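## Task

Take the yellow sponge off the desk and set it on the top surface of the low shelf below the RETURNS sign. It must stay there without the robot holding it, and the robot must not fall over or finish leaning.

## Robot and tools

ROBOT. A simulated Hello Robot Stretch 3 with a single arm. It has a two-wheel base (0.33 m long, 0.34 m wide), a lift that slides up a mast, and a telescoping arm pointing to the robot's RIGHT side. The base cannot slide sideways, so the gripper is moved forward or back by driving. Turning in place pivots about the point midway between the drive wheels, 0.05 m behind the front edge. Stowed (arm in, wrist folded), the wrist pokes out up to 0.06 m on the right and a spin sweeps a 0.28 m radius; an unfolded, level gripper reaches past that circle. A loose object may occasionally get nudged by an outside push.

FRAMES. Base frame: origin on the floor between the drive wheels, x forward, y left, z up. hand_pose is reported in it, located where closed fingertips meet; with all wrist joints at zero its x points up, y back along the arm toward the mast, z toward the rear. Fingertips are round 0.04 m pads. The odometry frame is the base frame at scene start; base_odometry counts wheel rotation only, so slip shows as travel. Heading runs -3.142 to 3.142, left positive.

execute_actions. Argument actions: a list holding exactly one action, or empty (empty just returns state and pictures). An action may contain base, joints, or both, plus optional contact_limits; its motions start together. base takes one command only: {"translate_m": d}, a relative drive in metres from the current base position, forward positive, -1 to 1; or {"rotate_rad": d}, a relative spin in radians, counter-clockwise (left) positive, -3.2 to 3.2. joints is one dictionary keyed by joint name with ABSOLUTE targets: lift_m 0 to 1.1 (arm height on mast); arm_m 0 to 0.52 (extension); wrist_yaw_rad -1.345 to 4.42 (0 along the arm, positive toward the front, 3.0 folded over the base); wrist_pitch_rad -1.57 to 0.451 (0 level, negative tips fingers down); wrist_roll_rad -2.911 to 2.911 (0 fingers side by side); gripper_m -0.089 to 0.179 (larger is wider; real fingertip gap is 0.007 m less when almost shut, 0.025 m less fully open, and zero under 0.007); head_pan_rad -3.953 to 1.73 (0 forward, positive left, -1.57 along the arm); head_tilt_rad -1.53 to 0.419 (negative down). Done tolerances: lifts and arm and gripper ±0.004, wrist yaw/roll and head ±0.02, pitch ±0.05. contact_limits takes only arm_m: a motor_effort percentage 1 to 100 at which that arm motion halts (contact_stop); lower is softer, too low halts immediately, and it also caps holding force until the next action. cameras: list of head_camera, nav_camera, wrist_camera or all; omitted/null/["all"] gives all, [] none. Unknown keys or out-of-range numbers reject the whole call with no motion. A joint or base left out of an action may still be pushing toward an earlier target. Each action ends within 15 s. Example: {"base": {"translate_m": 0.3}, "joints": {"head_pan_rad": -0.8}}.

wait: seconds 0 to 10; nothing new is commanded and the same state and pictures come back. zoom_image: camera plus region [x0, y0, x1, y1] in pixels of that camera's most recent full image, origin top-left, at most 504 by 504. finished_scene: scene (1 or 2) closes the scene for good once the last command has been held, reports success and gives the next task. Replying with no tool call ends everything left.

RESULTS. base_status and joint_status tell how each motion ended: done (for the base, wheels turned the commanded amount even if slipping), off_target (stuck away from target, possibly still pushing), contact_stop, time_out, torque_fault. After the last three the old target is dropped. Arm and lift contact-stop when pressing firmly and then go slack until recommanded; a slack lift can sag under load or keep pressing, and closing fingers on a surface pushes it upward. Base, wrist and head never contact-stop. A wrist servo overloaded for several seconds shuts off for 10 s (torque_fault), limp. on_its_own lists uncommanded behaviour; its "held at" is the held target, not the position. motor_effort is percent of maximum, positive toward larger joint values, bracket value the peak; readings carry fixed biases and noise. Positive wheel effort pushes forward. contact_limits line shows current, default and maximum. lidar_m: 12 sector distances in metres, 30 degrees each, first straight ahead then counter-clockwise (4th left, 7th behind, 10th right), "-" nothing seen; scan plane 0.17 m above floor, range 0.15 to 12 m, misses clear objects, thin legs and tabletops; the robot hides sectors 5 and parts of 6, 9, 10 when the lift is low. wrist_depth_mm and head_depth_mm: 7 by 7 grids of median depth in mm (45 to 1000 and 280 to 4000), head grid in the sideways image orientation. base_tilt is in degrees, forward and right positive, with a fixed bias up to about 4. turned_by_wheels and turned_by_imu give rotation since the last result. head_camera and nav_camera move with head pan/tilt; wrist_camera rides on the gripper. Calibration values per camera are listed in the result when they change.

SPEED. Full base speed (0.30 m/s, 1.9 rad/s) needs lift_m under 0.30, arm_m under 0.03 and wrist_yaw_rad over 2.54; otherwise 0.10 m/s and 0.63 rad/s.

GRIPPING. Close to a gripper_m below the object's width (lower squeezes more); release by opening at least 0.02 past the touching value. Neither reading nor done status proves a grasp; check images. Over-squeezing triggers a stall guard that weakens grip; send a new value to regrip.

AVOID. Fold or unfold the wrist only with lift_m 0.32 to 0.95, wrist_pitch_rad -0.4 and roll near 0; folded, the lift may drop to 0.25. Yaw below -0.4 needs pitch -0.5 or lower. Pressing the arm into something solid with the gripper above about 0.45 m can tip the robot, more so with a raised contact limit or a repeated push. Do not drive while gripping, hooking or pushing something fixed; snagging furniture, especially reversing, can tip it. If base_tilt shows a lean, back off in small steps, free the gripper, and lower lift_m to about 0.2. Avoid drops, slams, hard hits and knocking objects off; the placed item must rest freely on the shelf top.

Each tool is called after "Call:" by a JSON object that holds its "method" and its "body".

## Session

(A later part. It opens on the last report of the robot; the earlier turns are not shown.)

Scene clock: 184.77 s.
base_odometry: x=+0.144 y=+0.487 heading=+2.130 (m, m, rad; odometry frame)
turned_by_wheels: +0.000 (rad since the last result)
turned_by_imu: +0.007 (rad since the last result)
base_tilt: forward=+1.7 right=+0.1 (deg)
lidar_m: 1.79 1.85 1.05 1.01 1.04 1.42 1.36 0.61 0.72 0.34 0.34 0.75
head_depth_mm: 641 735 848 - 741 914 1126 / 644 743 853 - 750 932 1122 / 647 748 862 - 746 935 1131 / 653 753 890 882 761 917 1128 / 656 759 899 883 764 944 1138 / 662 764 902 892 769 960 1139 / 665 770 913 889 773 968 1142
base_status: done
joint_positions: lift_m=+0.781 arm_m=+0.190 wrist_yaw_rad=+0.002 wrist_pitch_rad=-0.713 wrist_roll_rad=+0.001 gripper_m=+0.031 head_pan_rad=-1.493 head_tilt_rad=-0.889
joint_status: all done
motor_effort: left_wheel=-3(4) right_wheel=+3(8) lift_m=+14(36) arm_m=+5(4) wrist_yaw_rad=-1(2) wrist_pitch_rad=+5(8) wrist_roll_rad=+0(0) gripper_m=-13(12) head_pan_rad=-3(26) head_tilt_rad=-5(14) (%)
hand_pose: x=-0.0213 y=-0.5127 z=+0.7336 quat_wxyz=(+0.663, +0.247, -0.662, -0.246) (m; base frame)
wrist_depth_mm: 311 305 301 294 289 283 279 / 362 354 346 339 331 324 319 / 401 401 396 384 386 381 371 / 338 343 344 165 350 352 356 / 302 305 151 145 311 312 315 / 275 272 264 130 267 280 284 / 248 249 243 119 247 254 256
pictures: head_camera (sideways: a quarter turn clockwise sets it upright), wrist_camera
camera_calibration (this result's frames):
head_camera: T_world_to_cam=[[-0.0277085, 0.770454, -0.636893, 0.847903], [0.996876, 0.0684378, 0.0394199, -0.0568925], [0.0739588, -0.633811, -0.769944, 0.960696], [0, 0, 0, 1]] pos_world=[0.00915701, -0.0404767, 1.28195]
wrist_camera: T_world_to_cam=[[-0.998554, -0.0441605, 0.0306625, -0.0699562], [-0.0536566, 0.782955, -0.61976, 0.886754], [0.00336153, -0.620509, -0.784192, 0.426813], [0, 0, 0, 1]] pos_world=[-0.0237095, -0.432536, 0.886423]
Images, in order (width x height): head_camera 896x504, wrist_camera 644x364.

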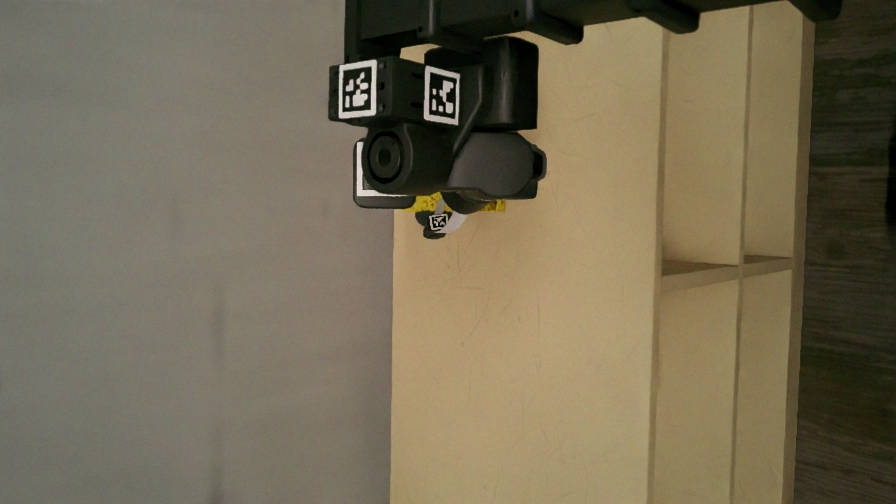

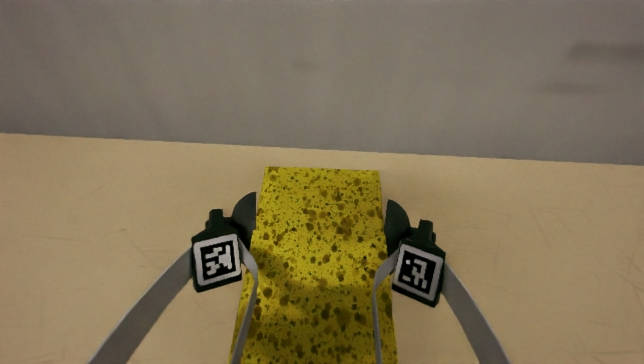

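Call:
{"method": "execute_actions", "body": {"actions": [{"joints": {"lift_m": 0.684}}], "cameras": ["wrist_camera"]}}

Scene clock: 193.77 s.
base_odometry: x=+0.144 y=+0.487 heading=+2.130 (m, m, rad; odometry frame)
turned_by_wheels: +0.000 (rad since the last result)
turned_by_imu: +0.001 (rad since the last result)
base_tilt: forward=+1.7 right=+0.1 (deg)
lidar_m: 1.79 1.85 1.05 1.00 1.04 1.42 1.36 0.61 0.72 0.34 0.34 0.75
head_depth_mm: 641 737 867 889 - - 1123 / 646 746 877 913 722 935 1125 / 649 749 884 918 730 939 1133 / 653 753 890 880 764 920 1136 / 656 758 896 883 766 945 1138 / 660 764 903 886 770 963 1139 / 665 770 913 894 769 964 1138
base_status: not commanded
joint_positions: lift_m=+0.685 arm_m=+0.190 wrist_yaw_rad=+0.002 wrist_pitch_rad=-0.713 wrist_roll_rad=+0.001 gripper_m=+0.031 head_pan_rad=-1.493 head_tilt_rad=-0.889
joint_status: all done
motor_effort: left_wheel=-3(3) right_wheel=+4(3) lift_m=+14(14) arm_m=+5(5) wrist_yaw_rad=-1(1) wrist_pitch_rad=+5(5) wrist_roll_rad=+0(0) gripper_m=-12(12) head_pan_rad=-3(3) head_tilt_rad=-5(6) (%)
hand_pose: x=-0.0213 y=-0.5127 z=+0.6375 quat_wxyz=(+0.663, +0.247, -0.662, -0.247) (m; base frame)
wrist_depth_mm: 314 308 301 295 291 282 279 / 298 301 303 320 315 314 309 / 254 257 260 261 263 264 267 / 222 224 225 164 227 232 231 / 198 199 152 146 204 204 204 / 178 178 173 131 175 183 183 / 162 163 159 118 162 166 168
pictures: wrist_camera
camera_calibration (this result's frames):
wrist_camera: T_world_to_cam=[[-0.998554, -0.0441662, 0.0306541, -0.0670079], [-0.0536566, 0.783077, -0.619606, 0.827176], [0.00336108, -0.620354, -0.784314, 0.351682], [0, 0, 0, 1]] pos_world=[-0.0237095, -0.432534, 0.790407]
Images, in order (width x height): wrist_camera 644x364.

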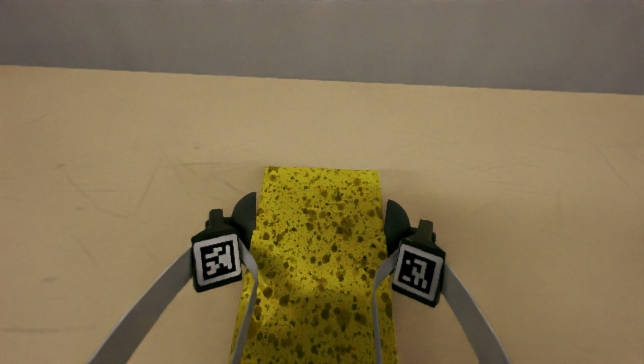

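Call:
{"method": "execute_actions", "body": {"actions": [{"joints": {"lift_m": 0.68}}], "cameras": []}}

Call:
{"method": "execute_actions", "body": {"actions": [{"joints": {"gripper_m": 0.14}}], "cameras": ["wrist_camera"]}}

Scene clock: 197.67 s.
base_odometry: x=+0.144 y=+0.487 heading=+2.130 (m, m, rad; odometry frame)
turned_by_wheels: +0.000 (rad since the last result)
turned_by_imu: +0.001 (rad since the last result)
base_tilt: forward=+1.7 right=+0.1 (deg)
lidar_m: 1.79 1.84 1.05 1.01 1.04 1.43 1.36 0.61 0.72 0.34 0.34 0.75
head_depth_mm: 641 738 869 890 - - 1128 / 645 743 876 912 718 933 1126 / 648 748 883 915 730 941 1129 / 655 754 892 883 763 916 1133 / 657 757 898 885 763 941 1136 / 661 763 903 890 767 961 1144 / 663 770 911 892 767 965 1144
base_status: not commanded
joint_positions: lift_m=+0.681 arm_m=+0.190 wrist_yaw_rad=+0.002 wrist_pitch_rad=-0.713 wrist_roll_rad=+0.001 gripper_m=+0.031 head_pan_rad=-1.493 head_tilt_rad=-0.889
joint_status: all done
motor_effort: left_wheel=-3(2) right_wheel=+4(4) lift_m=+15(15) arm_m=+5(5) wrist_yaw_rad=-1(1) wrist_pitch_rad=+5(5) wrist_roll_rad=+0(0) gripper_m=-13(12) head_pan_rad=-3(3) head_tilt_rad=-5(5) (%)
hand_pose: x=-0.0213 y=-0.5127 z=+0.6335 quat_wxyz=(+0.663, +0.247, -0.662, -0.247) (m; base frame)
wrist_depth_mm: 313 309 301 295 289 286 279 / 289 290 291 297 313 308 308 / 250 252 252 255 256 255 261 / 217 219 218 164 223 225 226 / 194 194 152 145 199 198 199 / 173 175 169 131 170 179 181 / 158 159 155 119 158 161 163
pictures: none
No camera images: the call's "cameras" was empty. Leave "cameras" out to get every camera's image.

Scene clock: 199.27 s.
base_odometry: x=+0.144 y=+0.487 heading=+2.130 (m, m, rad; odometry frame)
turned_by_wheels: +0.000 (rad since the last result)
turned_by_imu: +0.000 (rad since the last result)
base_tilt: forward=+1.7 right=+0.1 (deg)
lidar_m: 1.79 1.85 1.04 1.01 1.05 1.43 1.36 0.62 0.72 0.34 0.34 0.75
head_depth_mm: 642 740 866 886 - - 1126 / 644 742 876 913 718 934 1125 / 648 747 884 918 729 933 1125 / 651 752 890 877 760 926 1132 / 658 758 898 885 765 942 1136 / 662 765 904 888 768 958 1142 / 665 770 912 892 771 963 1142
base_status: not commanded
joint_positions: lift_m=+0.681 arm_m=+0.190 wrist_yaw_rad=+0.002 wrist_pitch_rad=-0.713 wrist_roll_rad=+0.001 gripper_m=+0.140 head_pan_rad=-1.493 head_tilt_rad=-0.889
joint_status: all done
motor_effort: left_wheel=-3(3) right_wheel=+4(4) lift_m=+14(15) arm_m=+5(5) wrist_yaw_rad=-1(1) wrist_pitch_rad=+5(5) wrist_roll_rad=+0(0) gripper_m=+0(84) head_pan_rad=-3(3) head_tilt_rad=-5(5) (%)
hand_pose: x=-0.0213 y=-0.5127 z=+0.6335 quat_wxyz=(+0.663, +0.247, -0.662, -0.247) (m; base frame)
wrist_depth_mm: 314 306 301 295 287 284 279 / 290 293 296 300 314 308 306 / 250 250 252 255 256 259 260 / 217 220 219 165 223 225 227 / 193 198 192 146 197 204 201 / 177 172 171 132 174 - 179 / 156 159 153 119 159 162 163
pictures: wrist_camera
camera_calibration (this result's frames):
wrist_camera: T_world_to_cam=[[-0.998554, -0.0441659, 0.0306536, -0.0668848], [-0.0536561, 0.783086, -0.619595, 0.824694], [0.00336061, -0.620344, -0.784323, 0.348558], [0, 0, 0, 1]] pos_world=[-0.0237096, -0.432534, 0.786409]
Images, in order (width x height): wrist_camera 644x364.

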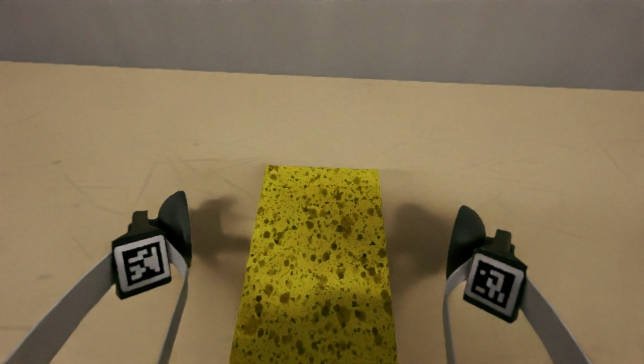

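Call:
{"method": "execute_actions", "body": {"actions": [{"joints": {"lift_m": 0.77}}], "cameras": []}}

Call:
{"method": "execute_actions", "body": {"actions": [{"joints": {"arm_m": 0.0}}], "cameras": ["head_camera", "wrist_camera"]}}

Scene clock: 205.43 s.
base_odometry: x=+0.144 y=+0.487 heading=+2.130 (m, m, rad; odometry frame)
turned_by_wheels: +0.000 (rad since the last result)
turned_by_imu: +0.001 (rad since the last result)
base_tilt: forward=+1.7 right=+0.1 (deg)
lidar_m: 1.79 1.84 1.05 1.01 1.04 1.42 1.36 0.61 0.72 0.34 0.34 0.75
head_depth_mm: 641 738 855 - 741 912 1121 / 646 742 853 - 744 933 1127 / 647 747 884 - 747 938 1130 / 656 753 888 881 763 918 1127 / 658 759 898 885 762 946 1138 / 661 763 904 888 771 961 1142 / 665 767 912 893 770 964 1149
base_status: not commanded
joint_positions: lift_m=+0.769 arm_m=+0.190 wrist_yaw_rad=+0.002 wrist_pitch_rad=-0.713 wrist_roll_rad=+0.001 gripper_m=+0.140 head_pan_rad=-1.493 head_tilt_rad=-0.889
joint_status: all done
motor_effort: left_wheel=-2(3) right_wheel=+4(4) lift_m=+39(42) arm_m=+5(5) wrist_yaw_rad=-1(1) wrist_pitch_rad=+5(5) wrist_roll_rad=+0(0) gripper_m=+1(1) head_pan_rad=-3(4) head_tilt_rad=-5(5) (%)
hand_pose: x=-0.0213 y=-0.5127 z=+0.7223 quat_wxyz=(+0.663, +0.247, -0.662, -0.247) (m; base frame)
wrist_depth_mm: 311 308 304 297 290 285 279 / 361 355 343 342 334 325 319 / 374 391 379 384 372 380 371 / 327 328 331 332 335 338 342 / 292 298 295 297 296 307 299 / 264 257 265 220 267 - 270 / 235 238 240 200 243 244 245
pictures: none
No camera images: the call's "cameras" was empty. Leave "cameras" out to get every camera's image.

Scene clock: 208.07 s.
base_odometry: x=+0.144 y=+0.487 heading=+2.130 (m, m, rad; odometry frame)
turned_by_wheels: +0.000 (rad since the last result)
turned_by_imu: +0.000 (rad since the last result)
base_tilt: forward=+1.7 right=+0.0 (deg)
lidar_m: 1.79 1.85 1.04 1.00 1.04 1.43 1.36 0.62 0.72 0.34 0.34 0.75
head_depth_mm: 643 738 868 870 754 - - / 646 744 875 875 770 - - / 650 748 880 878 760 - 1113 / 654 755 891 881 777 915 1135 / 658 757 897 884 764 945 1137 / 663 764 906 888 770 965 1137 / 665 768 912 892 769 963 1140
base_status: not commanded
joint_positions: lift_m=+0.769 arm_m=+0.000 wrist_yaw_rad=+0.002 wrist_pitch_rad=-0.713 wrist_roll_rad=+0.001 gripper_m=+0.140 head_pan_rad=-1.493 head_tilt_rad=-0.889
joint_status: all done
motor_effort: left_wheel=-3(3) right_wheel=+4(3) lift_m=+39(40) arm_m=-6(7) wrist_yaw_rad=-1(1) wrist_pitch_rad=+5(5) wrist_roll_rad=+0(0) gripper_m=+1(1) head_pan_rad=-2(2) head_tilt_rad=-5(5) (%)
hand_pose: x=-0.0213 y=-0.3234 z=+0.7223 quat_wxyz=(+0.663, +0.247, -0.662, -0.247) (m; base frame)
wrist_depth_mm: 499 505 491 482 475 459 453 / 433 442 446 453 448 456 460 / 375 378 382 332 385 388 396 / 327 331 328 326 336 339 341 / 292 300 294 295 299 307 301 / 275 493 271 271 269 - 270 / 490 492 487 490 489 484 482
pictures: head_camera (sideways: a quarter turn clockwise sets it upright), wrist_camera
camera_calibration (this result's frames):
head_camera: T_world_to_cam=[[-0.0277085, 0.770471, -0.636873, 0.847876], [0.996876, 0.0684351, 0.0394197, -0.0568922], [0.0739562, -0.633791, -0.769961, 0.960718], [0, 0, 0, 1]] pos_world=[0.00915691, -0.0404762, 1.28195]
wrist_camera: T_world_to_cam=[[-0.998554, -0.0441659, 0.0306535, -0.0612457], [-0.053656, 0.783086, -0.619595, 0.73146], [0.00336062, -0.620344, -0.784323, 0.535552], [0, 0, 0, 1]] pos_world=[-0.0237096, -0.243275, 0.875132]
Images, in order (width x height): head_camera 896x504, wrist_camera 644x364.

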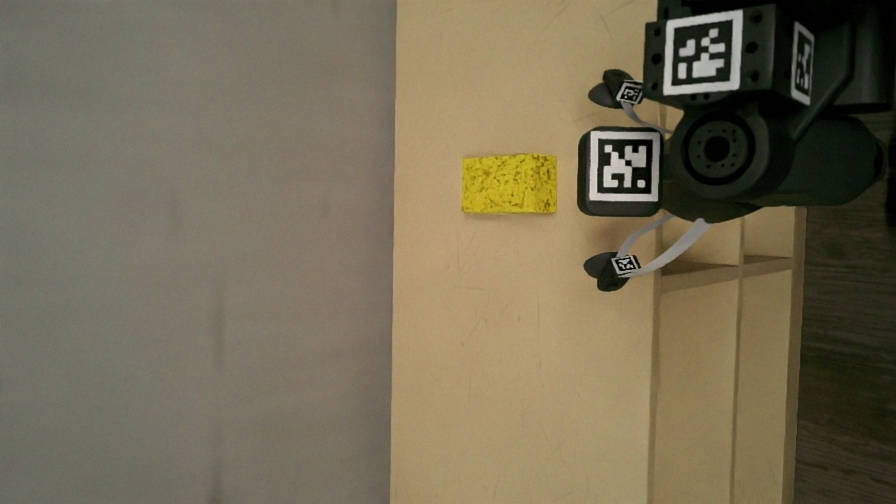

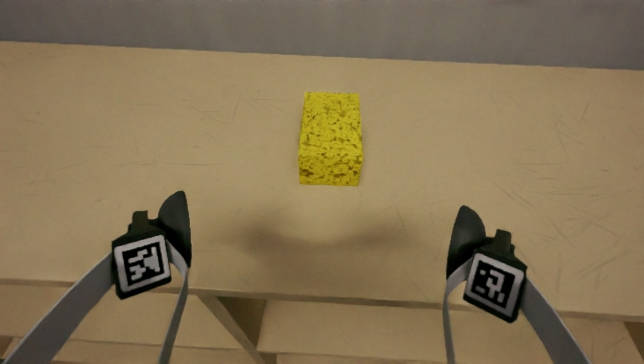

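The sponge is resting in the middle of the RETURNS shelf top, clear of the gripper.

Call:
{"method": "finished_scene", "body": {"scene": 2}}

The scene is finished: the task was done.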